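# Move three fridge bottles to cart tray, close fridge

## Task

Remove all three bottles from the refrigerator and place each one standing upright on the cart's uppermost tray, then close the refrigerator door completely. A glass bottle dropping any real distance counts as failure, and so does banging the door open or closed. At the end the gripper must be open and the robot backed away; the robot must not have toppled or be left leaning. Anything that stays in place only because the robot is holding it does not count.

## Robot and tools

ROBOT. A Hello Robot Stretch 4 with a single arm: an omni-wheel base, a mast carrying a lift, a telescoping arm that reaches forward, a three-joint wrist (yaw, pitch, roll) and a two-finger gripper. It stands about 1.6 m tall; the base rim lies within 0.23 m of the base origin. Four cameras ride on it: head_camera (top of mast, aimed forward and down; turn the base to look elsewhere), head_left_camera and head_right_camera (fisheyes beside it, aimed more steeply down, also showing base and arm), and wrist_camera (behind the fingers, looking along them, fingertips near the bottom of its image).

FRAMES. Base frame: origin on the floor below the base centre, x ahead, y to the left, z up. hand_pose is reported in this frame and marks the point midway between the fingers, 0.015 m short of the tips; with all wrist joints at zero its axes line up with the base frame. The printed value may be slightly wrong. The odometry frame is the base frame as it was when the scene began; its heading runs -3.142 to 3.142, positive leftward, and counts wheel rotation only, so slipping looks like motion.

execute_actions. Argument "actions": a list holding one action or nothing (empty just reports state and pictures). Optional "cameras": list of head_camera, head_left_camera, head_right_camera, wrist_camera or "all"; omitted/null means all, [] means none. An action holds "base", "joints" or both, optionally with "pace" and "contact_limits"; or "end_of_arm" on its own. Parts start together and may finish at different moments.
- "base": exactly one key, each a relative move from where the base last reported itself. translate_m: straight drive in metres, forward positive, -2 to 2. strafe_m: sideways in metres, left positive, -2 to 2. rotate_rad: spin in place in radians, counter-clockwise (left) positive, -3.2 to 3.2.
- "joints": a single dictionary keyed by joint name, each an absolute target (not an offset). lift_m 0 to 1.2 m (done within ±0.004); arm_m 0 to 0.55 m extension (±0.004); wrist_yaw_rad -1.134 to 4.276 (0 straight ahead, positive turns left, 3.14 stowed back; past 3.4 the arm may obstruct); wrist_pitch_rad -1.117 to 4.259 (0 level, 1.57 pointing down; ±0.05); wrist_roll_rad -1.117 to 4.259 (0 keeps fingers level, positive rotates clockwise viewed from behind; ±0.02); gripper_m 0 to 0.08 m finger gap (±0.002). Joint targets outside range are clipped and flagged; any other bad value or unknown key rejects the whole call with no motion.
- "pace": "slow", "default", "fast", "max" (base up to 0.1/0.3/0.4/0.6 m/s and 1/2/3/4 rad/s; with lift above 0.2 the base is further capped, down to 0.3 m/s and 1 rad/s at 1.2).
- "contact_limits": {"arm_m": value}, 0 (gentlest) to 0.75 (firmest), default 0.5; the arm halts on contact beyond it.
- {"end_of_arm": "enable_torque"}: re-powers any wrist or gripper motor that shut off; it then holds its current position.
A joint or base left out of an action may keep driving toward its earlier target without status showing it. No action runs past 15 s. To unfold the wrist at the start, send lift_m 0.4 with wrist_yaw_rad 0 together. Once a result reports a stop, any later execute_actions, wait or finished_scene in that same reply are skipped.

wait: {"seconds": 0 to 10}; commands nothing and returns the same report as an empty action.
zoom_image: {"camera", "region": [x0, y0, x1, y1]} in pixels from the top-left of that camera's latest full image, at most 504x504.
read_manual: only licence texts; moves nothing.
finished_scene: {"scene": n} ends the scene after the last command is held; irreversible, and the goal must already hold and keep holding.

RESULTS. base_status / joint_status: "done"; "off_target" (stopped short, may still push); "contact_stop_at_<key>" (blocked; that part goes slack, a slack lift may sag under load, slack wheels may roll); "limit_stop_at_<name>" such as own_body (self-collision guard; move away from the body) or tilt (leaning over 6 degrees; lift, arm and wheels go slack and ignore commands); "time_out"; "torque_fault" (a wrist or gripper motor overloaded and went limp until enable_torque). After any stop the old target is dropped. on_its_own reports uncommanded things; "held at" is the held target, not the position. lidar_m: 12 distances in metres, 30-degree sectors counter-clockwise from straight ahead (4th left, 7th behind, 10th right); "-" means nothing seen or closer than 0.25 m; glass and thin legs may be missed, tables count. wrist_depth_mm: 7x7 grid of median depths, 100 to 2000 mm, clear objects omitted. turned_by_wheels vs turned_by_imu differing by over about 0.1 rad means a hit or slip, and heading error of roughly their difference. base_tilt in degrees (forward, right positive), with a fixed bias up to 1.5. motor_effort: percent of max, positive toward higher joint values, peak in brackets; for wheel_0, wheel_1, wheel_2 positive turns the base right. A level gripper's load shifts wrist_pitch_rad effort away from 0.

GRIPPING. Command a gap smaller than the object to squeeze; after contact the gripper aims only slightly past it. "off_target" after closing means something is held; "done" usually means empty, though a light or thin grip may still read done. If gripper effort stays beyond about 50 from zero, the motor faults and may drop the object.

CAUTIONS. Glass bottles are fragile: keep them low and gripped while carrying and set them down gently upright. Move the fridge door slowly and with a low contact limit. Avoid turning or driving with more than 1 kg held and arm_m above 0.2, especially fast; high or hard pushes can tip the robot. Pressing the gripper into things with base or arm moves causes wrist faults. Self-collision is likely with the gripper pitched up (below -0.2) and rolled (below -0.4 or above 4). Loose objects may occasionally get nudged. Finish with the gripper open and the robot clear.

Each tool is called after ">>>" as a command line: name --argument value for each argument, lists and objects as JSON in quotes; but a table of rows of numbers goes row by row, as --pt "numbers of a row", without its own name.

## Session

>>> execute_actions --actions '[]'

Scene clock: 0.00 s.
base_odometry: x=+0.000 y=+0.000 heading=+0.000 (m, m, rad; odometry frame)
turned_by_wheels: +0.000 (rad since the last result)
turned_by_imu: +0.000 (rad since the last result)
base_tilt: forward=-0.7 right=+0.1 (deg)
lidar_m: 0.84 1.27 1.27 1.57 1.16 1.32 1.85 2.03 2.46 0.78 0.66 0.69
base_status: not commanded
joint_positions: lift_m=+0.259 arm_m=-0.002 wrist_yaw_rad=+3.214 wrist_pitch_rad=+0.019 wrist_roll_rad=-0.009 gripper_m=+0.040
joint_status: not commanded
motor_effort: lift_m=+19 arm_m=-2 wrist_yaw_rad=+0 wrist_pitch_rad=-8 wrist_roll_rad=+1 gripper_m=+1 wheel_0=+0 wheel_1=+0 wheel_2=+0 (%)
hand_pose: x=-0.0494 y=+0.0719 z=+0.4330 quat_wxyz=(-0.036, -0.009, -0.005, +0.999) (m; base frame)
wrist_depth_mm: - 139 138 - - - - / - - 136 - - - - / - - 135 - - - - / - 112 136 1983 - - - / 142 139 - - - - - / 200 1708 1756 1708 1708 1661 1430 / 196 1098 109 1098 120 1138 1098
pictures: head_camera, head_left_camera, head_right_camera, wrist_camera
camera_calibration (this result's frames):
wrist_camera: T_world_to_cam=[[-0.0808766, 0.996402, -0.0253555, -0.0575805], [-0.0115227, -0.0263718, -0.999586, 0.497985], [-0.996658, -0.080551, 0.0136141, 0.0991671], [0, 0, 0, 1]] pos_world=[0.0999169, 0.0784941, 0.494968]
Images, in order (width x height): head_camera 420x560, head_left_camera 420x672, head_right_camera 420x672, wrist_camera 616x392.

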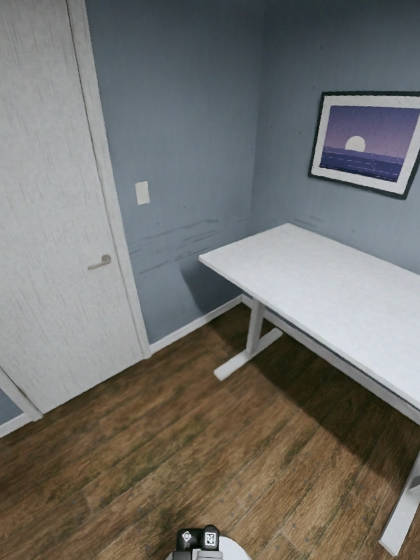

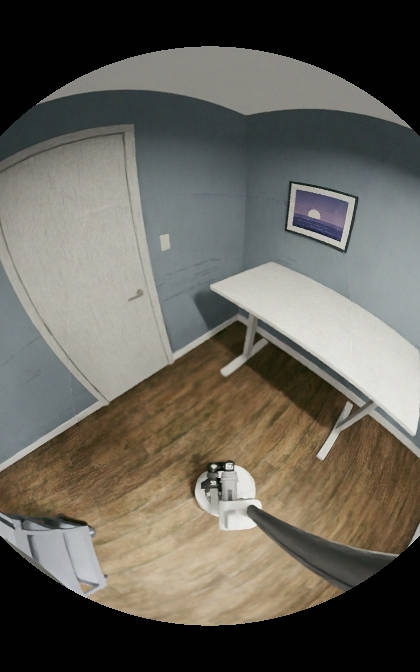

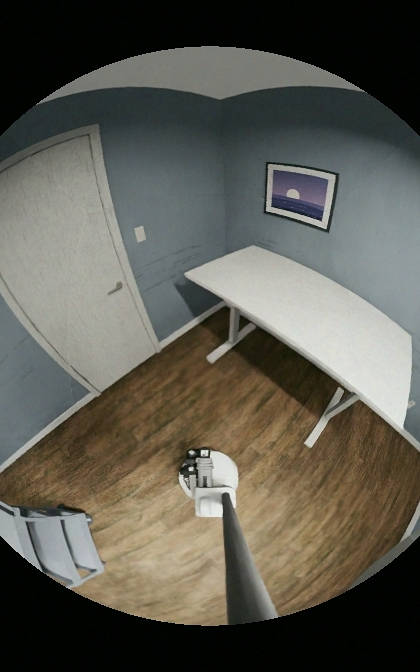

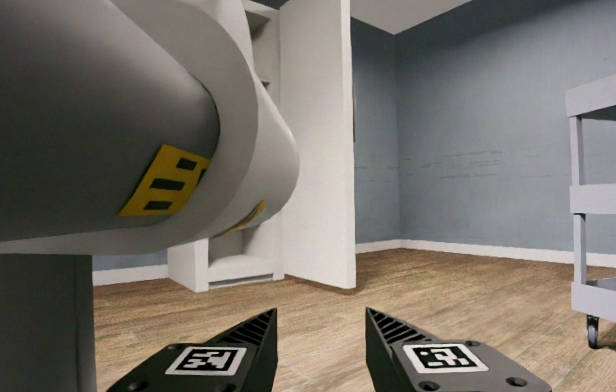

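>>> execute_actions --actions '[{"base": {"rotate_rad": -2.85}, "joints": {"lift_m": 0.5, "wrist_yaw_rad": 0, "gripper_m": 0.08}, "pace": "fast"}]'

Scene clock: 2.60 s.
base_odometry: x=+0.000 y=+0.000 heading=-2.850 (m, m, rad; odometry frame)
turned_by_wheels: -2.850 (rad since the last result)
turned_by_imu: -2.893 (rad since the last result)
base_tilt: forward=-0.7 right=+0.1 (deg)
lidar_m: 2.01 2.44 1.95 0.70 0.68 0.75 1.12 1.27 1.35 1.14 1.16 1.81
base_status: done
joint_positions: lift_m=+0.500 arm_m=-0.002 wrist_yaw_rad=+0.000 wrist_pitch_rad=+0.019 wrist_roll_rad=-0.009 gripper_m=+0.080
joint_status: all done
motor_effort: lift_m=+20(24) arm_m=-2(2) wrist_yaw_rad=-1(8) wrist_pitch_rad=-8(8) wrist_roll_rad=+1(1) gripper_m=+0(3) wheel_0=+1(7) wheel_1=+1(9) wheel_2=+0(8) (%)
hand_pose: x=+0.3817 y=-0.0873 z=+0.6741 quat_wxyz=(+1.000, -0.004, +0.009, +0.000) (m; base frame)
wrist_depth_mm: 1921 - - - 1756 - - / 1863 - - - 1756 - - / 1863 - - - 1756 - - / 1863 - - - 1756 - - / 1863 - - - 1756 - - / 1863 - - - 1756 - - / 1708 106 139 1618 1576 106 -
pictures: head_camera, head_left_camera, head_right_camera, wrist_camera
camera_calibration (this result's frames):
wrist_camera: T_world_to_cam=[[0.00915984, -0.999637, -0.0253515, -0.0666891], [0.0133172, 0.0254723, -0.999587, 0.734788], [0.999869, 0.00881845, 0.0135456, -0.24159], [0, 0, 0, 1]] pos_world=[0.232384, -0.0832511, 0.736066]
Images, in order (width x height): head_camera 420x560, head_left_camera 420x672, head_right_camera 420x672, wrist_camera 616x392.

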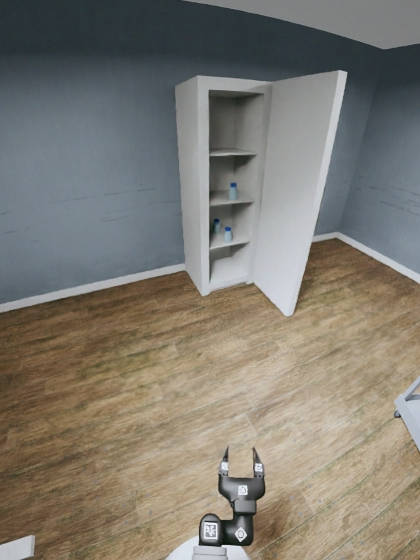

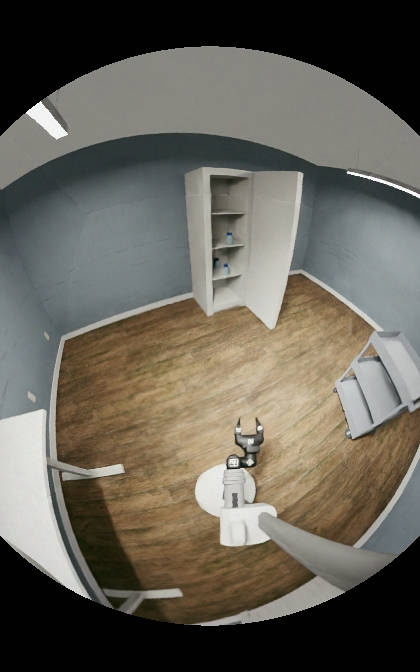

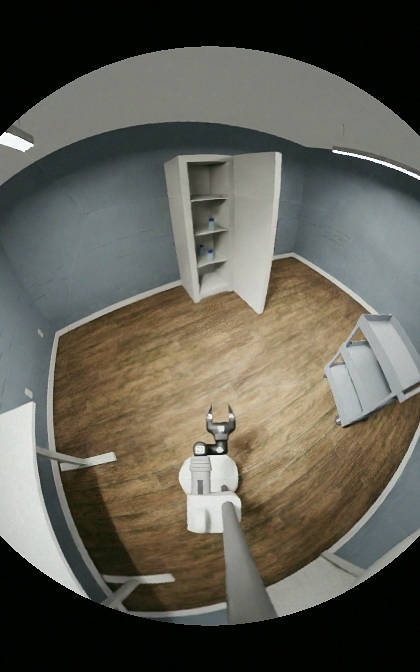

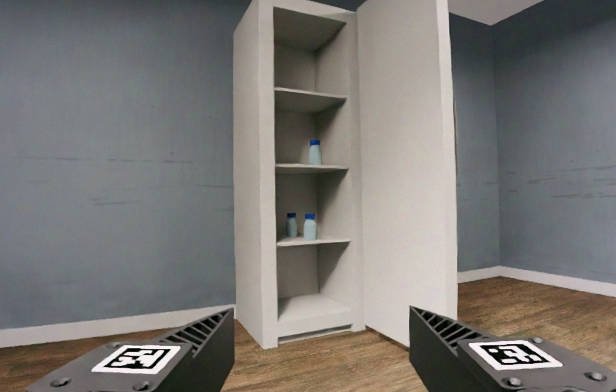

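>>> zoom_image --camera "wrist_camera" --region '[220, 120, 470, 360]'

>>> zoom_image --camera "head_camera" --region '[170, 160, 330, 330]'

Region (220, 120, 470, 360) of wrist_camera's 616x392 image, scaled by 2.016; it fills the top 484 rows of this view, and the rest is white.

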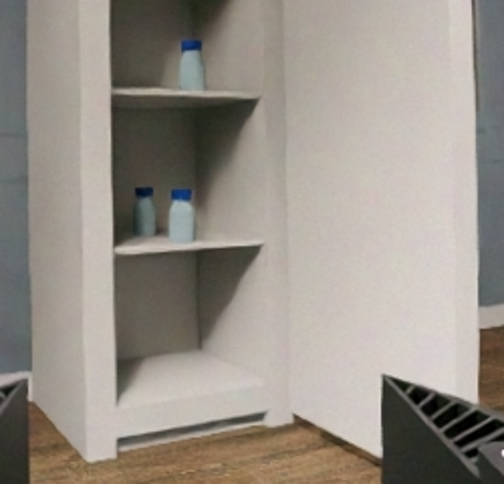

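Region (170, 160, 330, 330) of head_camera's 420x560 image, scaled by 2.965, with more detail than that image has; it fills the left 474 columns of this view, and the rest is white.

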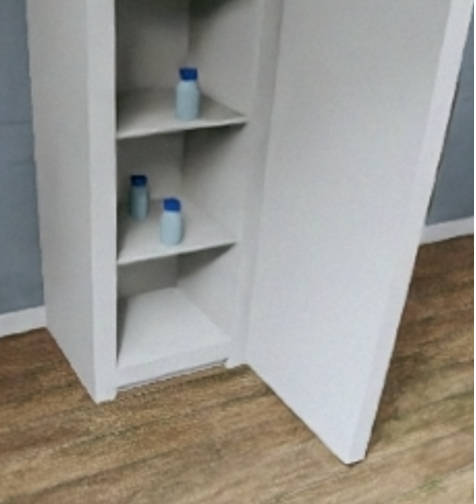

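>>> zoom_image --camera "head_right_camera" --region '[300, 290, 420, 450]'

Region (300, 290, 420, 450) of head_right_camera's 420x672 image, scaled by 3.150, with more detail than that image has; it fills the left 378 columns of this view, and the rest is white.

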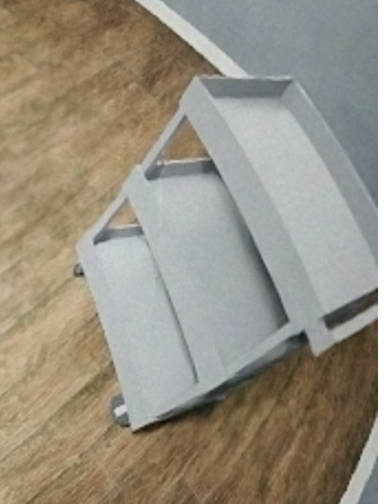

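>>> execute_actions --actions '[{"base": {"translate_m": 1.3}, "joints": {"lift_m": 0.89}, "pace": "fast"}]' --cameras '["head_camera"]'

>>> execute_actions --actions '[{"base": {"rotate_rad": 0.45}, "pace": "fast"}]' --cameras '["head_camera", "wrist_camera"]'

Scene clock: 9.50 s.
base_odometry: x=-1.245 y=-0.374 heading=-2.850 (m, m, rad; odometry frame)
turned_by_wheels: +0.000 (rad since the last result)
turned_by_imu: -0.008 (rad since the last result)
base_tilt: forward=-0.8 right=+0.1 (deg)
lidar_m: 0.74 0.89 1.36 1.98 1.94 1.40 2.50 2.43 1.22 2.75 0.73 0.78
base_status: done
joint_positions: lift_m=+0.890 arm_m=-0.002 wrist_yaw_rad=+0.000 wrist_pitch_rad=+0.019 wrist_roll_rad=-0.009 gripper_m=+0.080
joint_status: all done
motor_effort: lift_m=+20(24) arm_m=-2(2) wrist_yaw_rad=+0(1) wrist_pitch_rad=-8(8) wrist_roll_rad=+0(1) gripper_m=-1(2) wheel_0=-1(13) wheel_1=-1(7) wheel_2=+1(11) (%)
hand_pose: x=+0.3817 y=-0.0874 z=+1.0641 quat_wxyz=(+1.000, -0.004, +0.009, +0.000) (m; base frame)
wrist_depth_mm: 931 525 991 1078 798 634 521 / 931 525 654 991 759 647 525 / 931 521 960 1042 798 640 530 / 917 525 991 1060 809 647 521 / 917 521 960 991 809 640 530 / 917 960 654 732 768 621 530 / 891 106 138 1060 798 106 -
pictures: head_camera
Images, in order (width x height): head_camera 420x560.

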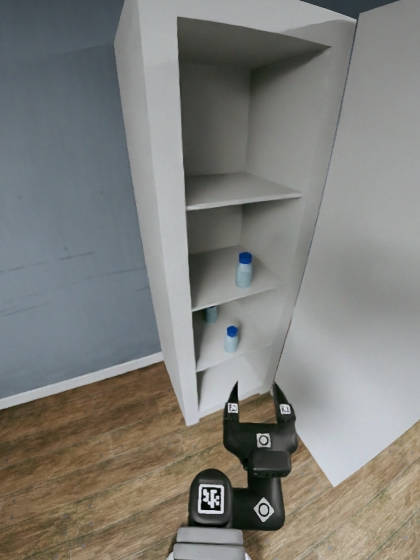

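Scene clock: 10.73 s.
base_odometry: x=-1.245 y=-0.374 heading=-2.400 (m, m, rad; odometry frame)
turned_by_wheels: +0.450 (rad since the last result)
turned_by_imu: +0.456 (rad since the last result)
base_tilt: forward=-0.8 right=+0.2 (deg)
lidar_m: 0.74 1.34 1.81 2.05 1.41 1.82 2.47 1.25 1.43 0.74 0.77 0.74
base_status: done
joint_positions: lift_m=+0.890 arm_m=-0.002 wrist_yaw_rad=+0.000 wrist_pitch_rad=+0.019 wrist_roll_rad=-0.009 gripper_m=+0.080
joint_status: not commanded
motor_effort: lift_m=+20(20) arm_m=-2(2) wrist_yaw_rad=-1(0) wrist_pitch_rad=-8(8) wrist_roll_rad=+0(0) gripper_m=+1(1) wheel_0=+0(5) wheel_1=+0(2) wheel_2=+1(6) (%)
hand_pose: x=+0.3817 y=-0.0874 z=+1.0641 quat_wxyz=(+1.000, -0.004, +0.009, +0.000) (m; base frame)
wrist_depth_mm: 1078 1060 1078 1078 500 931 831 / 1060 1060 1060 1060 500 597 591 / 1060 1060 1060 1060 500 917 854 / 1060 1060 1078 1060 496 931 842 / 1060 1060 1060 1060 496 931 569 / 1060 1042 1060 1060 496 615 549 / 1060 106 139 1042 492 106 -
pictures: head_camera, wrist_camera
camera_calibration (this result's frames):
wrist_camera: T_world_to_cam=[[0.00888515, -0.999639, -0.0253519, -0.0567564], [0.0133242, 0.0254691, -0.999587, 1.12457], [0.999872, 0.00854369, 0.0135457, -0.246875], [0, 0, 0, 1]] pos_world=[0.232363, -0.0832685, 1.12601]
Images, in order (width x height): head_camera 420x560, wrist_camera 616x392.

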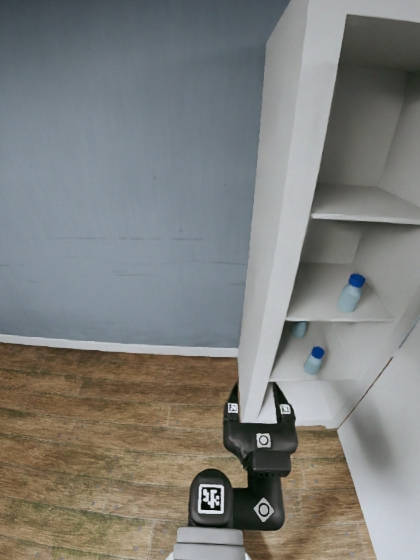

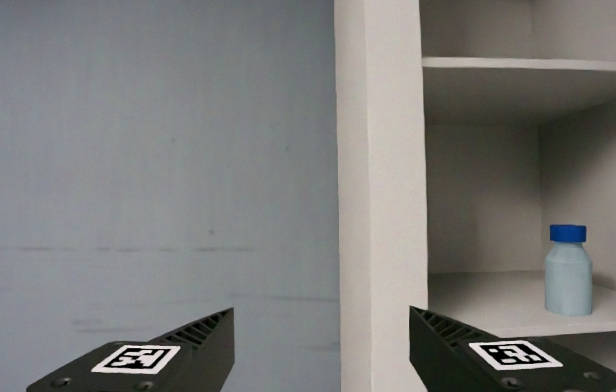

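>>> execute_actions --actions '[{"base": {"strafe_m": -0.425}, "joints": {"arm_m": 0.27}}]' --cameras '["head_camera", "wrist_camera"]'

Scene clock: 13.87 s.
base_odometry: x=-1.532 y=-0.061 heading=-2.400 (m, m, rad; odometry frame)
turned_by_wheels: +0.000 (rad since the last result)
turned_by_imu: -0.002 (rad since the last result)
base_tilt: forward=-0.8 right=+0.1 (deg)
lidar_m: 0.72 0.75 1.82 2.30 1.79 2.45 1.16 1.00 2.35 0.32 0.30 0.46
base_status: done
joint_positions: lift_m=+0.890 arm_m=+0.269 wrist_yaw_rad=+0.000 wrist_pitch_rad=+0.019 wrist_roll_rad=-0.009 gripper_m=+0.080
joint_status: all done
motor_effort: lift_m=+20(20) arm_m=+4(4) wrist_yaw_rad=+0(1) wrist_pitch_rad=-8(9) wrist_roll_rad=+0(1) gripper_m=+0(1) wheel_0=-1(7) wheel_1=+0(8) wheel_2=+0(0) (%)
hand_pose: x=+0.6527 y=-0.0874 z=+1.0641 quat_wxyz=(+1.000, -0.004, +0.009, +0.000) (m; base frame)
wrist_depth_mm: 353 402 410 402 418 368 268 / 364 492 591 603 591 375 271 / 366 535 661 661 661 382 274 / 355 535 661 661 661 384 276 / 362 530 661 654 661 384 277 / 357 525 647 293 615 357 276 / 338 106 139 282 382 106 -
pictures: head_camera, wrist_camera
camera_calibration (this result's frames):
wrist_camera: T_world_to_cam=[[0.00893778, -0.999639, -0.0253518, -0.0591864], [0.0133403, 0.0254698, -0.999587, 1.121], [0.999871, 0.00859589, 0.0135631, -0.517853], [0, 0, 0, 1]] pos_world=[0.503361, -0.0832652, 1.12606]
Images, in order (width x height): head_camera 420x560, wrist_camera 616x392.

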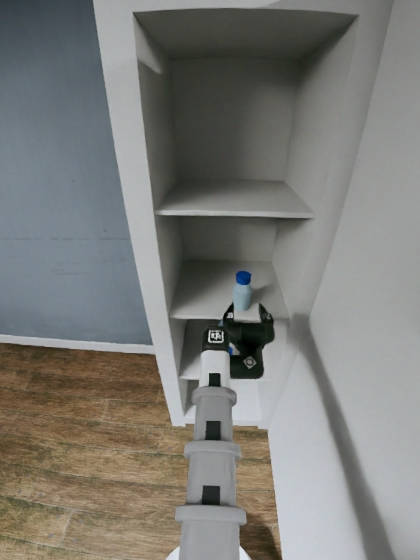

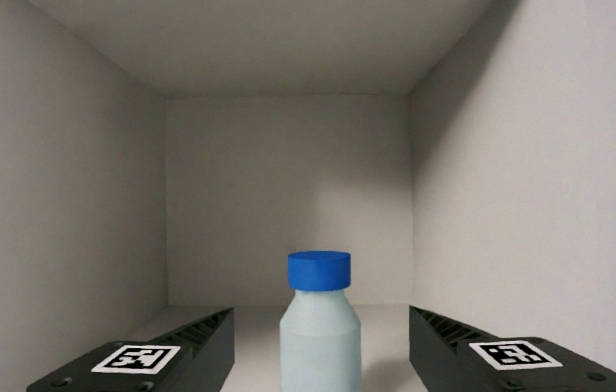

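>>> zoom_image --camera "wrist_camera" --region '[210, 230, 430, 392]'

Region (210, 230, 430, 392) of wrist_camera's 616x392 image, scaled by 2.291; it fills the top 371 rows of this view, and the rest is white.

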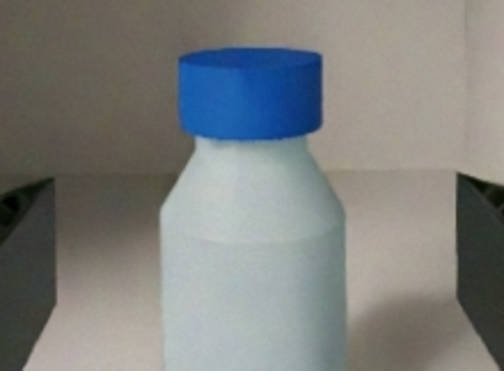

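>>> execute_actions --actions '[{"joints": {"arm_m": 0.448}, "contact_limits": {"arm_m": 0.2}}]' --cameras '["wrist_camera"]'

Scene clock: 15.73 s.
base_odometry: x=-1.532 y=-0.061 heading=-2.400 (m, m, rad; odometry frame)
turned_by_wheels: +0.000 (rad since the last result)
turned_by_imu: +0.000 (rad since the last result)
base_tilt: forward=-0.7 right=+0.2 (deg)
lidar_m: 0.71 0.74 1.84 2.29 1.80 2.46 1.17 1.00 2.36 0.34 0.31 0.45
base_status: not commanded
joint_positions: lift_m=+0.890 arm_m=+0.447 wrist_yaw_rad=+0.000 wrist_pitch_rad=+0.019 wrist_roll_rad=-0.009 gripper_m=+0.080
joint_status: all done
motor_effort: lift_m=+20(20) arm_m=+4(4) wrist_yaw_rad=+0(1) wrist_pitch_rad=-8(8) wrist_roll_rad=+1(1) gripper_m=+1(1) wheel_0=+0(1) wheel_1=+0(0) wheel_2=+1(0) (%)
contact_limits: arm_m 0.2
hand_pose: x=+0.8307 y=-0.0874 z=+1.0641 quat_wxyz=(+1.000, -0.004, +0.009, +0.000) (m; base frame)
wrist_depth_mm: 355 402 410 404 418 370 268 / 364 484 484 484 484 377 273 / 364 488 484 484 484 384 276 / 355 480 484 480 480 384 270 / 359 484 480 480 480 387 278 / 357 480 480 155 480 357 277 / 336 106 138 110 115 106 -
pictures: wrist_camera
camera_calibration (this result's frames):
wrist_camera: T_world_to_cam=[[0.00896644, -0.999638, -0.0253517, -0.0607954], [0.0133543, 0.0254701, -0.999586, 1.11861], [0.999871, 0.00862418, 0.0135779, -0.695857], [0, 0, 0, 1]] pos_world=[0.681374, -0.0832635, 1.12606]
Images, in order (width x height): wrist_camera 616x392.

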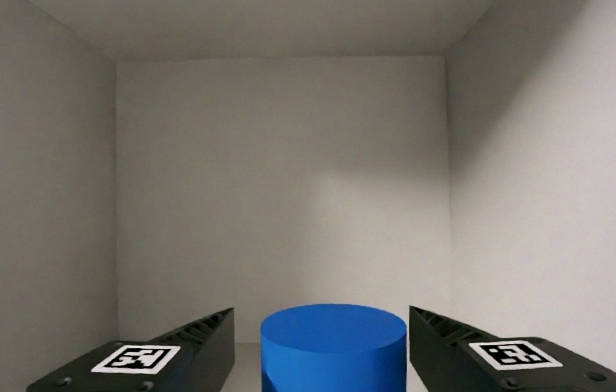

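>>> execute_actions --actions '[{"joints": {"gripper_m": 0.03}}]' --cameras '["wrist_camera"]'

Scene clock: 16.90 s.
base_odometry: x=-1.532 y=-0.061 heading=-2.400 (m, m, rad; odometry frame)
turned_by_wheels: +0.000 (rad since the last result)
turned_by_imu: -0.001 (rad since the last result)
base_tilt: forward=-0.8 right=+0.2 (deg)
lidar_m: 0.71 0.75 1.85 2.29 1.79 2.48 1.19 0.98 2.36 0.32 0.31 0.46
base_status: not commanded
joint_positions: lift_m=+0.890 arm_m=+0.447 wrist_yaw_rad=-0.002 wrist_pitch_rad=+0.018 wrist_roll_rad=-0.009 gripper_m=+0.052
joint_status: gripper_m off_target (ended at +0.052, target +0.030)
on_its_own: gripper_m is held at +0.046, not at your +0.030, by its contact guard: the fingers met something
motor_effort: lift_m=+20(20) arm_m=+4(5) wrist_yaw_rad=+4(5) wrist_pitch_rad=-5(8) wrist_roll_rad=+2(1) gripper_m=-39(48) wheel_0=-1(1) wheel_1=-2(2) wheel_2=+0(1) (%)
hand_pose: x=+0.8306 y=-0.0877 z=+1.0643 quat_wxyz=(+1.000, -0.004, +0.009, -0.001) (m; base frame)
wrist_depth_mm: 353 397 407 399 415 368 267 / 366 484 484 488 488 375 270 / 368 488 484 484 484 379 273 / 357 480 484 484 484 379 274 / 364 480 480 480 480 382 274 / 359 480 480 156 480 382 274 / 355 445 119 109 113 - -
pictures: wrist_camera
camera_calibration (this result's frames):
wrist_camera: T_world_to_cam=[[0.0073073, -0.999657, -0.0251299, -0.0600073], [0.0144454, 0.0252335, -0.999577, 1.11791], [0.999869, 0.0069412, 0.0146249, -0.696983], [0, 0, 0, 1]] pos_world=[0.681182, -0.0833576, 1.12612]
Images, in order (width x height): wrist_camera 616x392.

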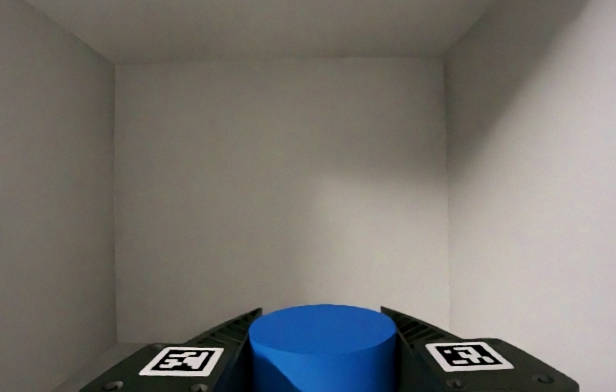

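>>> execute_actions --actions '[{"joints": {"lift_m": 0.915}}]' --cameras '[]'

>>> execute_actions --actions '[{"base": {"translate_m": -0.55}, "joints": {"arm_m": 0.0}}]' --cameras '["head_camera", "wrist_camera"]'

Scene clock: 18.27 s.
base_odometry: x=-1.532 y=-0.061 heading=-2.400 (m, m, rad; odometry frame)
turned_by_wheels: +0.000 (rad since the last result)
turned_by_imu: +0.000 (rad since the last result)
base_tilt: forward=-0.8 right=+0.2 (deg)
lidar_m: 0.72 0.74 1.82 2.30 1.78 2.45 1.17 1.00 2.37 0.32 0.31 0.43
base_status: not commanded
joint_positions: lift_m=+0.915 arm_m=+0.447 wrist_yaw_rad=+0.000 wrist_pitch_rad=+0.023 wrist_roll_rad=-0.009 gripper_m=+0.052
joint_status: all done
on_its_own: gripper_m is held at +0.046, not at your +0.030, by its contact guard: the fingers met something
motor_effort: lift_m=+22(20) arm_m=+4(5) wrist_yaw_rad=+0(4) wrist_pitch_rad=-19(21) wrist_roll_rad=+2(2) gripper_m=-39(39) wheel_0=+0(1) wheel_1=-2(2) wheel_2=+0(0) (%)
hand_pose: x=+0.8307 y=-0.0874 z=+1.0880 quat_wxyz=(+1.000, -0.004, +0.011, +0.000) (m; base frame)
wrist_depth_mm: 338 357 368 362 375 345 268 / 364 473 488 484 480 375 272 / 364 484 484 480 480 379 274 / 355 484 480 484 480 384 276 / 359 484 484 480 480 384 277 / 357 484 484 156 480 384 277 / 353 445 119 109 113 - -
pictures: none
No camera images: the call's "cameras" was empty. Leave "cameras" out to get every camera's image.

Scene clock: 21.57 s.
base_odometry: x=-1.127 y=+0.311 heading=-2.400 (m, m, rad; odometry frame)
turned_by_wheels: +0.000 (rad since the last result)
turned_by_imu: +0.002 (rad since the last result)
base_tilt: forward=-0.8 right=+0.1 (deg)
lidar_m: 1.23 1.91 2.57 1.68 1.78 1.99 0.80 0.56 0.54 2.26 2.34 0.71
base_status: done
joint_positions: lift_m=+0.915 arm_m=+0.001 wrist_yaw_rad=+0.000 wrist_pitch_rad=+0.023 wrist_roll_rad=-0.009 gripper_m=+0.052
joint_status: all done
on_its_own: gripper_m is held at +0.046, not at your +0.030, by its contact guard: the fingers met something
motor_effort: lift_m=+22(22) arm_m=-5(6) wrist_yaw_rad=-1(2) wrist_pitch_rad=-19(20) wrist_roll_rad=+2(1) gripper_m=-40(41) wheel_0=+0(2) wheel_1=-1(7) wheel_2=-1(10) (%)
hand_pose: x=+0.3843 y=-0.0874 z=+1.0881 quat_wxyz=(+1.000, -0.004, +0.011, +0.000) (m; base frame)
wrist_depth_mm: 1618 1618 1182 1281 931 455 1008 / 1618 1618 1281 1499 960 466 402 / 1661 1618 1098 1499 976 469 399 / 1618 1661 1255 1499 991 477 399 / 1576 1576 1060 1499 976 477 399 / 1618 1661 1060 156 676 473 399 / 1618 1618 119 109 114 - 399
pictures: head_camera, wrist_camera
camera_calibration (this result's frames):
wrist_camera: T_world_to_cam=[[0.0086952, -0.999645, -0.0251685, -0.0563182], [0.00939315, 0.0252499, -0.999637, 1.15008], [0.999918, 0.00845563, 0.00960937, -0.245519], [0, 0, 0, 1]] pos_world=[0.235186, -0.0832617, 1.1506]
Images, in order (width x height): head_camera 420x560, wrist_camera 616x392.

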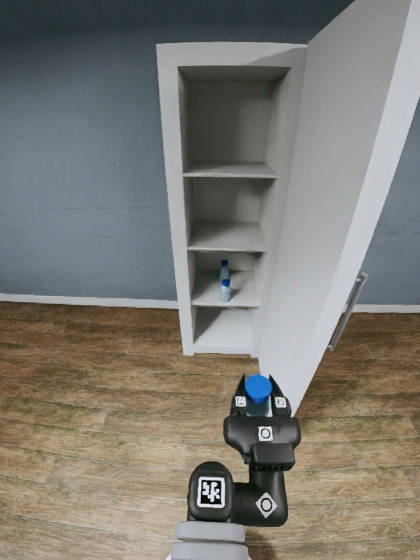

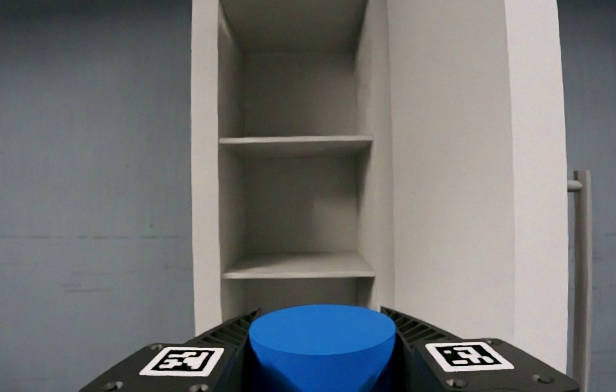

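>>> execute_actions --actions '[{"base": {"rotate_rad": -2.65}, "joints": {"arm_m": 0.25, "lift_m": 0.88}}]' --cameras '["head_camera", "wrist_camera"]'

Scene clock: 24.40 s.
base_odometry: x=-1.127 y=+0.311 heading=+1.233 (m, m, rad; odometry frame)
turned_by_wheels: -2.650 (rad since the last result)
turned_by_imu: -2.689 (rad since the last result)
base_tilt: forward=-0.7 right=+0.2 (deg)
lidar_m: 0.55 0.54 2.25 2.35 0.71 1.10 1.89 2.57 1.66 1.70 1.98 0.84
base_status: done
joint_positions: lift_m=+0.880 arm_m=+0.249 wrist_yaw_rad=+0.000 wrist_pitch_rad=+0.022 wrist_roll_rad=-0.009 gripper_m=+0.052
joint_status: all done
on_its_own: gripper_m is held at +0.046, not at your +0.030, by its contact guard: the fingers met something
motor_effort: lift_m=+19(20) arm_m=+3(5) wrist_yaw_rad=+0(6) wrist_pitch_rad=-19(20) wrist_roll_rad=+1(2) gripper_m=-41(41) wheel_0=+1(7) wheel_1=+0(7) wheel_2=+0(9) (%)
hand_pose: x=+0.6329 y=-0.0874 z=+1.0534 quat_wxyz=(+1.000, -0.004, +0.011, +0.000) (m; base frame)
wrist_depth_mm: 1921 - 1921 1661 1464 1308 1182 / 1921 - 1983 1661 1499 1308 1205 / 1921 - 1921 1661 1464 1308 1205 / 1921 - 1921 1661 1464 1308 1205 / 1921 - 1921 1661 1464 1308 1205 / 1921 - 1921 156 1397 1308 1205 / 1808 - 119 109 113 - 1182
pictures: head_camera, wrist_camera
camera_calibration (this result's frames):
wrist_camera: T_world_to_cam=[[0.00873619, -0.999642, -0.0253032, -0.0592285], [0.00964366, 0.0253873, -0.999631, 1.11292], [0.999915, 0.00848895, 0.009862, -0.494044], [0, 0, 0, 1]] pos_world=[0.483787, -0.0832674, 1.11589]
Images, in order (width x height): head_camera 420x560, wrist_camera 616x392.

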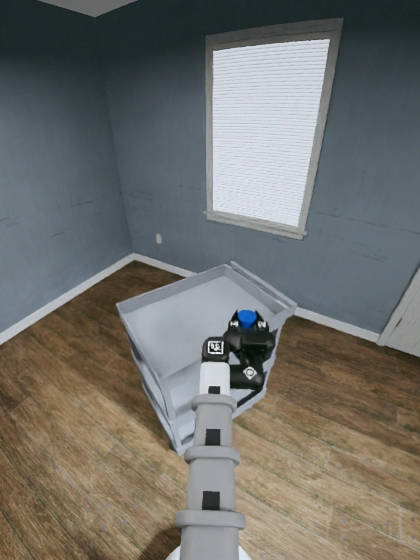

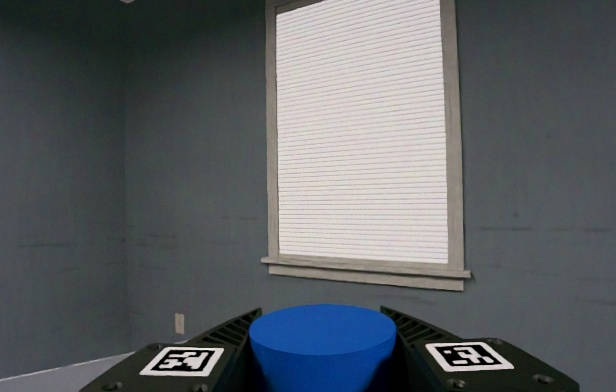

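>>> zoom_image --camera "head_camera" --region '[100, 250, 310, 400]'

Region (100, 250, 310, 400) of head_camera's 420x560 image, scaled by 2.400, with more detail than that image has; it fills the top 360 rows of this view, and the rest is white.

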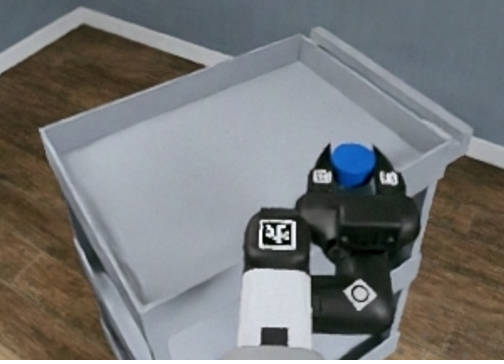

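>>> execute_actions --actions '[{"joints": {"arm_m": 0.545}}]' --cameras '["head_camera"]'

>>> execute_actions --actions '[{"joints": {"lift_m": 0.76}}]' --cameras '["head_camera", "wrist_camera"]'

Scene clock: 26.93 s.
base_odometry: x=-1.127 y=+0.311 heading=+1.233 (m, m, rad; odometry frame)
turned_by_wheels: +0.000 (rad since the last result)
turned_by_imu: -0.001 (rad since the last result)
base_tilt: forward=-0.7 right=+0.1 (deg)
lidar_m: 0.55 0.55 2.27 2.32 0.71 1.09 1.89 2.56 1.65 1.70 1.98 0.83
base_status: not commanded
joint_positions: lift_m=+0.880 arm_m=+0.544 wrist_yaw_rad=+0.000 wrist_pitch_rad=+0.023 wrist_roll_rad=-0.009 gripper_m=+0.052
joint_status: all done
on_its_own: gripper_m is held at +0.046, not at your +0.030, by its contact guard: the fingers met something
motor_effort: lift_m=+19(19) arm_m=+4(5) wrist_yaw_rad=-1(0) wrist_pitch_rad=-19(19) wrist_roll_rad=+1(1) gripper_m=-42(41) wheel_0=+0(0) wheel_1=+0(0) wheel_2=+0(0) (%)
hand_pose: x=+0.9277 y=-0.0874 z=+1.0534 quat_wxyz=(+1.000, -0.004, +0.011, +0.000) (m; base frame)
wrist_depth_mm: 1863 1863 1576 1366 1205 1060 976 / 1808 1863 1576 1366 1205 1060 976 / 1808 1921 1576 1366 1205 1078 976 / 1756 1863 1576 1366 1205 1060 991 / 1808 1921 1618 1366 1205 1078 976 / 1756 1863 1576 156 1138 1078 976 / 1808 1983 119 109 113 - 960
pictures: head_camera
Images, in order (width x height): head_camera 420x560.

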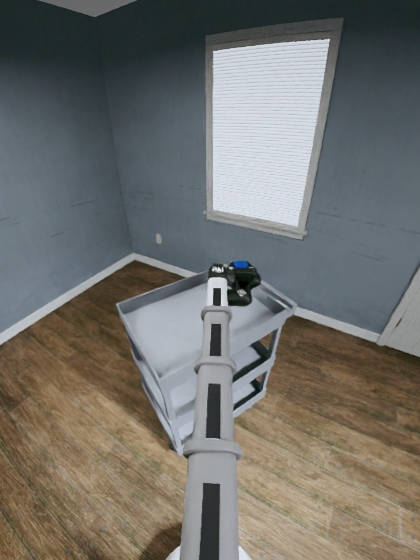

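Scene clock: 28.47 s.
base_odometry: x=-1.127 y=+0.311 heading=+1.233 (m, m, rad; odometry frame)
turned_by_wheels: +0.000 (rad since the last result)
turned_by_imu: +0.000 (rad since the last result)
base_tilt: forward=-0.7 right=+0.2 (deg)
lidar_m: 0.56 0.54 2.27 2.34 0.70 1.10 1.91 2.53 1.65 1.74 1.97 0.84
base_status: not commanded
joint_positions: lift_m=+0.760 arm_m=+0.544 wrist_yaw_rad=+0.000 wrist_pitch_rad=+0.023 wrist_roll_rad=-0.009 gripper_m=+0.052
joint_status: all done
on_its_own: gripper_m is held at +0.046, not at your +0.030, by its contact guard: the fingers met something
motor_effort: lift_m=+18(15) arm_m=+4(4) wrist_yaw_rad=-2(1) wrist_pitch_rad=-19(20) wrist_roll_rad=+1(1) gripper_m=-40(40) wheel_0=+0(0) wheel_1=+0(1) wheel_2=+0(0) (%)
hand_pose: x=+0.9277 y=-0.0874 z=+0.9334 quat_wxyz=(+1.000, -0.004, +0.011, +0.000) (m; base frame)
wrist_depth_mm: 1756 1921 1576 1366 1205 1060 991 / 1808 1863 1576 1366 1205 1060 976 / 1756 1863 1576 1366 1205 1060 976 / 1756 1808 1576 1366 1205 1060 976 / 1756 1921 1576 1366 1205 1078 976 / 1756 1808 1464 156 1160 1078 976 / 319 345 119 109 113 - 976
pictures: head_camera, wrist_camera
camera_calibration (this result's frames):
wrist_camera: T_world_to_cam=[[0.00898099, -0.999639, -0.0253056, -0.0650111], [0.00935601, 0.0253895, -0.999634, 0.990409], [0.999916, 0.00874094, 0.00958066, -0.787367], [0, 0, 0, 1]] pos_world=[0.778618, -0.0832514, 0.995944]
Images, in order (width x height): head_camera 420x560, wrist_camera 616x392.

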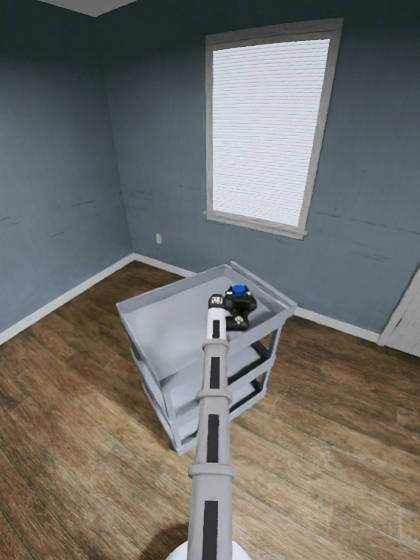

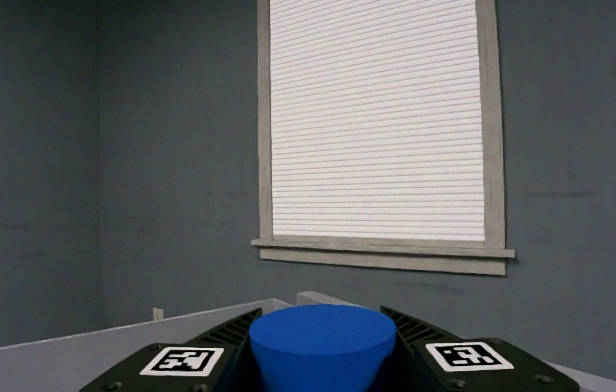

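>>> execute_actions --actions '[{"joints": {"lift_m": 0.75}, "pace": "slow"}]' --cameras '["wrist_camera"]'

Scene clock: 29.27 s.
base_odometry: x=-1.127 y=+0.311 heading=+1.233 (m, m, rad; odometry frame)
turned_by_wheels: +0.000 (rad since the last result)
turned_by_imu: +0.000 (rad since the last result)
base_tilt: forward=-0.8 right=+0.2 (deg)
lidar_m: 0.56 0.55 2.27 2.34 0.69 1.09 1.91 2.57 1.65 1.73 1.97 0.83
base_status: not commanded
joint_positions: lift_m=+0.750 arm_m=+0.544 wrist_yaw_rad=+0.000 wrist_pitch_rad=+0.019 wrist_roll_rad=-0.008 gripper_m=+0.052
joint_status: all done
on_its_own: gripper_m is held at +0.046, not at your +0.030, by its contact guard: the fingers met something
motor_effort: lift_m=+16(27) arm_m=+4(4) wrist_yaw_rad=+0(1) wrist_pitch_rad=-9(20) wrist_roll_rad=+0(0) gripper_m=-41(41) wheel_0=+0(0) wheel_1=+0(0) wheel_2=+0(0) (%)
hand_pose: x=+0.9277 y=-0.0874 z=+0.9243 quat_wxyz=(+1.000, -0.004, +0.010, +0.000) (m; base frame)
wrist_depth_mm: 1808 1863 1618 1336 1205 1060 991 / 1808 1863 1576 1366 1205 1060 976 / 1808 1863 1618 1366 1205 1078 976 / 1756 1863 1576 1366 1205 1060 976 / 1808 1808 1576 1366 1205 1060 991 / 1756 1808 439 157 1138 1078 991 / 319 343 119 109 113 - 960
pictures: wrist_camera
camera_calibration (this result's frames):
wrist_camera: T_world_to_cam=[[0.00880405, -0.999635, -0.025537, -0.0649172], [0.012752, 0.0256482, -0.99959, 0.978164], [0.99988, 0.00847479, 0.0129732, -0.7904], [0, 0, 0, 1]] pos_world=[0.778403, -0.0832832, 0.986358]
Images, in order (width x height): wrist_camera 616x392.

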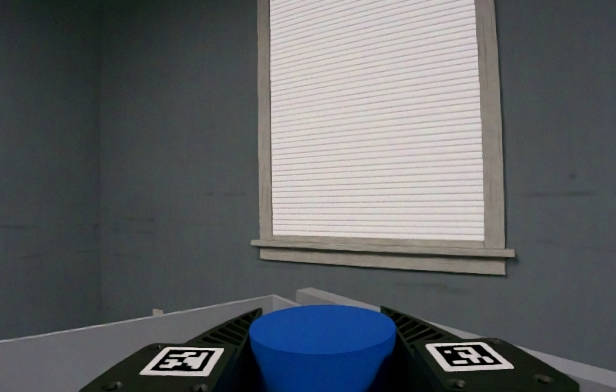

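>>> execute_actions --actions '[{"joints": {"gripper_m": 0.08}}]' --cameras '["wrist_camera"]'

>>> execute_actions --actions '[{"joints": {"arm_m": 0.0, "lift_m": 0.77}, "pace": "fast"}]' --cameras '["wrist_camera", "head_camera"]'

Scene clock: 30.37 s.
base_odometry: x=-1.127 y=+0.311 heading=+1.233 (m, m, rad; odometry frame)
turned_by_wheels: +0.000 (rad since the last result)
turned_by_imu: +0.000 (rad since the last result)
base_tilt: forward=-0.8 right=+0.2 (deg)
lidar_m: 0.56 0.54 2.25 2.34 0.71 1.10 1.88 2.54 1.67 1.72 1.98 0.83
base_status: not commanded
joint_positions: lift_m=+0.750 arm_m=+0.544 wrist_yaw_rad=+0.000 wrist_pitch_rad=+0.019 wrist_roll_rad=-0.008 gripper_m=+0.080
joint_status: all done
motor_effort: lift_m=+16(15) arm_m=+4(5) wrist_yaw_rad=+1(1) wrist_pitch_rad=-9(10) wrist_roll_rad=+0(0) gripper_m=+1(39) wheel_0=+1(0) wheel_1=+0(0) wheel_2=+0(0) (%)
hand_pose: x=+0.9277 y=-0.0875 z=+0.9244 quat_wxyz=(+1.000, -0.004, +0.010, +0.000) (m; base frame)
wrist_depth_mm: 1808 1921 1576 1397 1205 1060 991 / 1756 1921 1576 1336 1205 1060 991 / 1808 1863 1618 1366 1205 1060 976 / 1756 1863 1576 1336 1205 1060 991 / 1756 1863 1618 1366 1205 1060 991 / 1756 1808 449 158 1160 1060 991 / 312 106 124 110 118 106 -
pictures: wrist_camera
camera_calibration (this result's frames):
wrist_camera: T_world_to_cam=[[0.00852798, -0.999638, -0.0255256, -0.0647307], [0.0129248, 0.0256346, -0.999588, 0.978028], [0.99988, 0.00819455, 0.0131388, -0.790554], [0, 0, 0, 1]] pos_world=[0.778371, -0.0833004, 0.98636]
Images, in order (width x height): wrist_camera 616x392.

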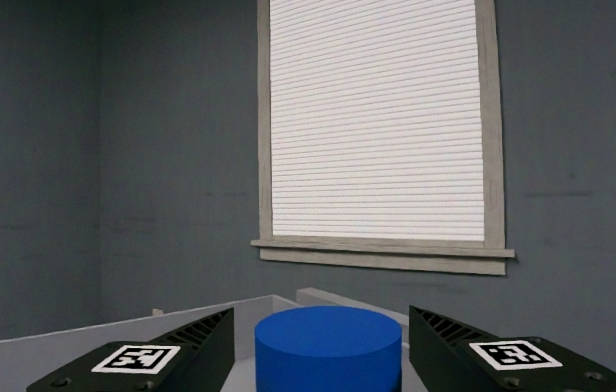

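Scene clock: 32.57 s.
base_odometry: x=-1.127 y=+0.311 heading=+1.233 (m, m, rad; odometry frame)
turned_by_wheels: +0.000 (rad since the last result)
turned_by_imu: +0.000 (rad since the last result)
base_tilt: forward=-0.8 right=+0.1 (deg)
lidar_m: 0.55 0.53 2.26 2.34 0.71 1.10 1.89 2.55 1.66 1.72 1.96 0.86
base_status: not commanded
joint_positions: lift_m=+0.770 arm_m=+0.001 wrist_yaw_rad=+0.000 wrist_pitch_rad=+0.019 wrist_roll_rad=-0.008 gripper_m=+0.080
joint_status: all done
motor_effort: lift_m=+20(21) arm_m=-5(7) wrist_yaw_rad=+0(0) wrist_pitch_rad=-8(10) wrist_roll_rad=+1(1) gripper_m=+4(0) wheel_0=+0(1) wheel_1=+0(0) wheel_2=+0(0) (%)
hand_pose: x=+0.3843 y=-0.0875 z=+0.9441 quat_wxyz=(+1.000, -0.004, +0.009, +0.000) (m; base frame)
wrist_depth_mm: - - - 1921 1708 1499 1366 / - - - 1921 1661 1537 1397 / - - - 1921 1661 1537 1397 / - - - 1921 1708 1537 1366 / - - - 991 1661 1499 1366 / 640 723 723 640 574 1499 1397 / 492 106 138 484 1118 106 -
pictures: head_camera, wrist_camera
camera_calibration (this result's frames):
wrist_camera: T_world_to_cam=[[0.00857441, -0.999639, -0.0254643, -0.059662], [0.0133375, 0.0255773, -0.999584, 1.0046], [0.999874, 0.00823122, 0.013552, -0.247897], [0, 0, 0, 1]] pos_world=[0.234979, -0.0832947, 1.00602]
Images, in order (width x height): head_camera 420x560, wrist_camera 616x392.

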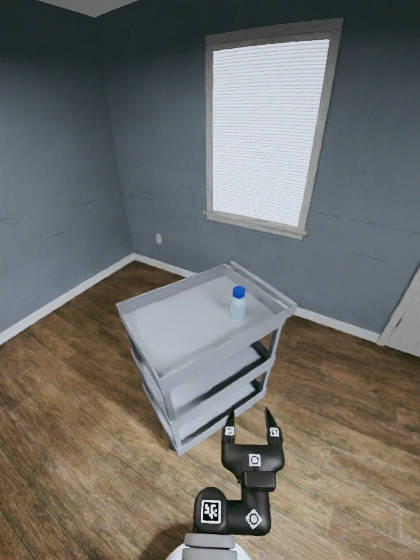

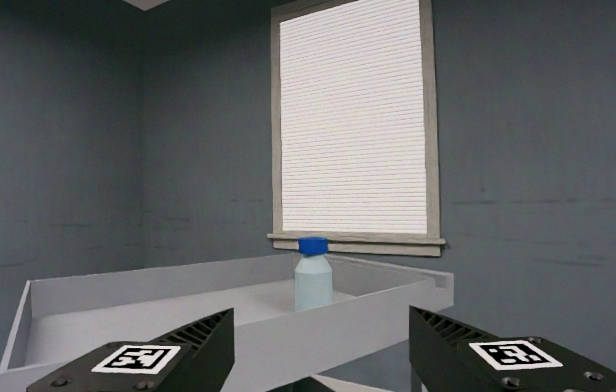

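>>> execute_actions --actions '[{"base": {"rotate_rad": 2.677}, "joints": {"lift_m": 0.49}, "pace": "fast"}]' --cameras '["wrist_camera", "head_camera"]'

Scene clock: 35.27 s.
base_odometry: x=-1.127 y=+0.311 heading=-2.373 (m, m, rad; odometry frame)
turned_by_wheels: +2.677 (rad since the last result)
turned_by_imu: +2.716 (rad since the last result)
base_tilt: forward=-0.8 right=+0.1 (deg)
lidar_m: 1.26 1.93 2.56 1.68 1.78 2.00 0.79 0.55 0.56 2.26 2.39 0.70
base_status: done
joint_positions: lift_m=+0.490 arm_m=+0.001 wrist_yaw_rad=+0.000 wrist_pitch_rad=+0.019 wrist_roll_rad=-0.008 gripper_m=+0.080
joint_status: all done
motor_effort: lift_m=+17(23) arm_m=-5(5) wrist_yaw_rad=-2(2) wrist_pitch_rad=-9(7) wrist_roll_rad=+1(0) gripper_m=+4(0) wheel_0=-1(6) wheel_1=+1(4) wheel_2=+2(8) (%)
hand_pose: x=+0.3844 y=-0.0874 z=+0.6643 quat_wxyz=(+1.000, -0.004, +0.009, +0.000) (m; base frame)
wrist_depth_mm: 1708 1661 1160 1229 1042 500 394 / 1661 1618 1281 1464 1042 508 392 / 1661 1661 1281 1499 1042 512 392 / 1661 1618 1255 1499 1042 517 389 / 1618 1618 1205 1205 1042 521 389 / 1661 1661 1205 1499 1042 484 387 / 1618 106 138 1308 1025 106 -
pictures: head_camera, wrist_camera
camera_calibration (this result's frames):
wrist_camera: T_world_to_cam=[[0.00908997, -0.999634, -0.0254663, -0.0668724], [0.0133243, 0.0255862, -0.999584, 0.724983], [0.99987, 0.00874687, 0.013552, -0.244127], [0, 0, 0, 1]] pos_world=[0.235043, -0.0832622, 0.726287]
Images, in order (width x height): head_camera 420x560, wrist_camera 616x392.

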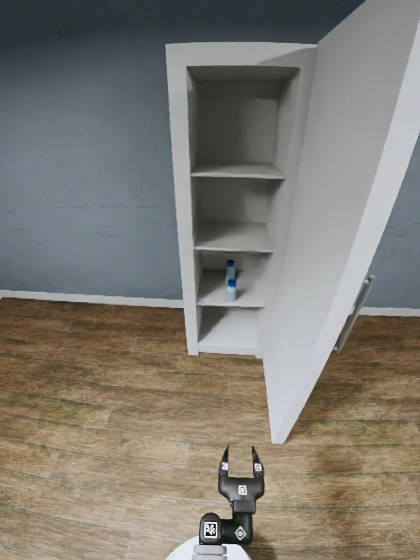

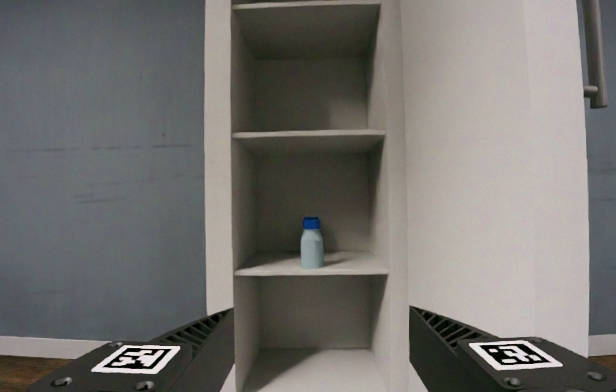

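>>> zoom_image --camera "wrist_camera" --region '[270, 200, 360, 285]'

Region (270, 200, 360, 285) of wrist_camera's 616x392 image, scaled by 5.600.

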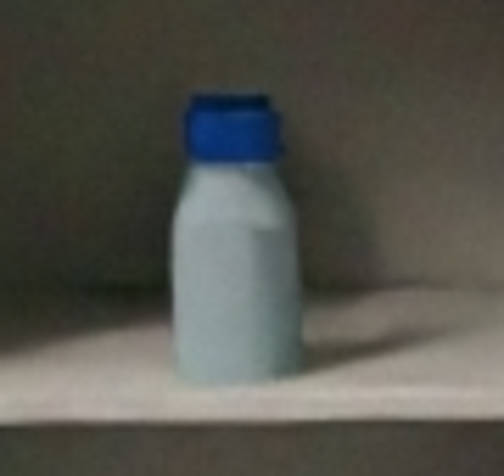

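>>> execute_actions --actions '[{"base": {"translate_m": 0.55}, "joints": {"arm_m": 0.3, "lift_m": 0.485}, "pace": "fast"}]' --cameras '["wrist_camera", "head_camera"]'

Scene clock: 38.30 s.
base_odometry: x=-1.522 y=-0.072 heading=-2.373 (m, m, rad; odometry frame)
turned_by_wheels: +0.000 (rad since the last result)
turned_by_imu: -0.004 (rad since the last result)
base_tilt: forward=-0.8 right=+0.2 (deg)
lidar_m: 0.71 0.75 1.86 2.23 1.77 2.56 1.15 1.02 2.36 0.34 0.33 0.48
base_status: done
joint_positions: lift_m=+0.485 arm_m=+0.299 wrist_yaw_rad=+0.000 wrist_pitch_rad=+0.019 wrist_roll_rad=-0.008 gripper_m=+0.080
joint_status: all done
motor_effort: lift_m=+17(12) arm_m=+4(6) wrist_yaw_rad=-1(1) wrist_pitch_rad=-8(8) wrist_roll_rad=+1(0) gripper_m=+2(2) wheel_0=-1(3) wheel_1=+0(5) wheel_2=+0(11) (%)
hand_pose: x=+0.6828 y=-0.0874 z=+0.6594 quat_wxyz=(+1.000, -0.004, +0.009, +0.000) (m; base frame)
wrist_depth_mm: 307 397 421 413 430 410 324 / 310 445 603 615 621 462 320 / 312 445 634 634 627 469 322 / 303 445 640 627 627 473 325 / 307 442 634 627 627 473 325 / 306 439 603 253 621 439 324 / 289 106 138 244 389 106 -
pictures: head_camera, wrist_camera
camera_calibration (this result's frames):
wrist_camera: T_world_to_cam=[[0.00907722, -0.999634, -0.0254663, -0.0697052], [0.0133445, 0.0255862, -0.999584, 0.716034], [0.99987, 0.00873361, 0.0135718, -0.542414], [0, 0, 0, 1]] pos_world=[0.533421, -0.0832631, 0.721322]
Images, in order (width x height): head_camera 420x560, wrist_camera 616x392.

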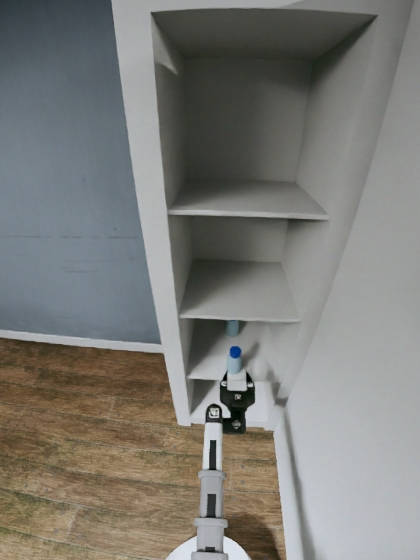

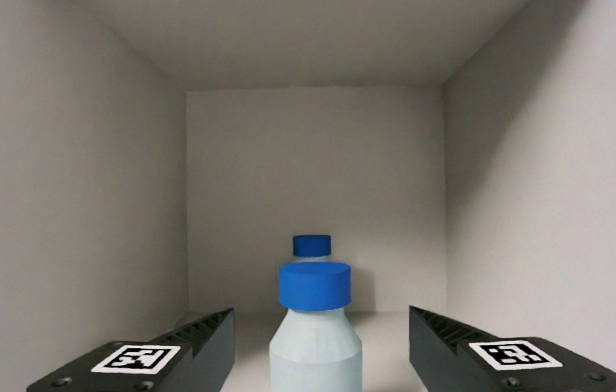

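>>> zoom_image --camera "wrist_camera" --region '[210, 220, 430, 392]'

Region (210, 220, 430, 392) of wrist_camera's 616x392 image, scaled by 2.291; it fills the top 394 rows of this view, and the rest is white.

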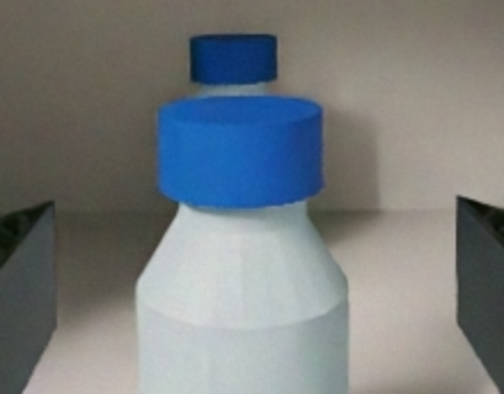

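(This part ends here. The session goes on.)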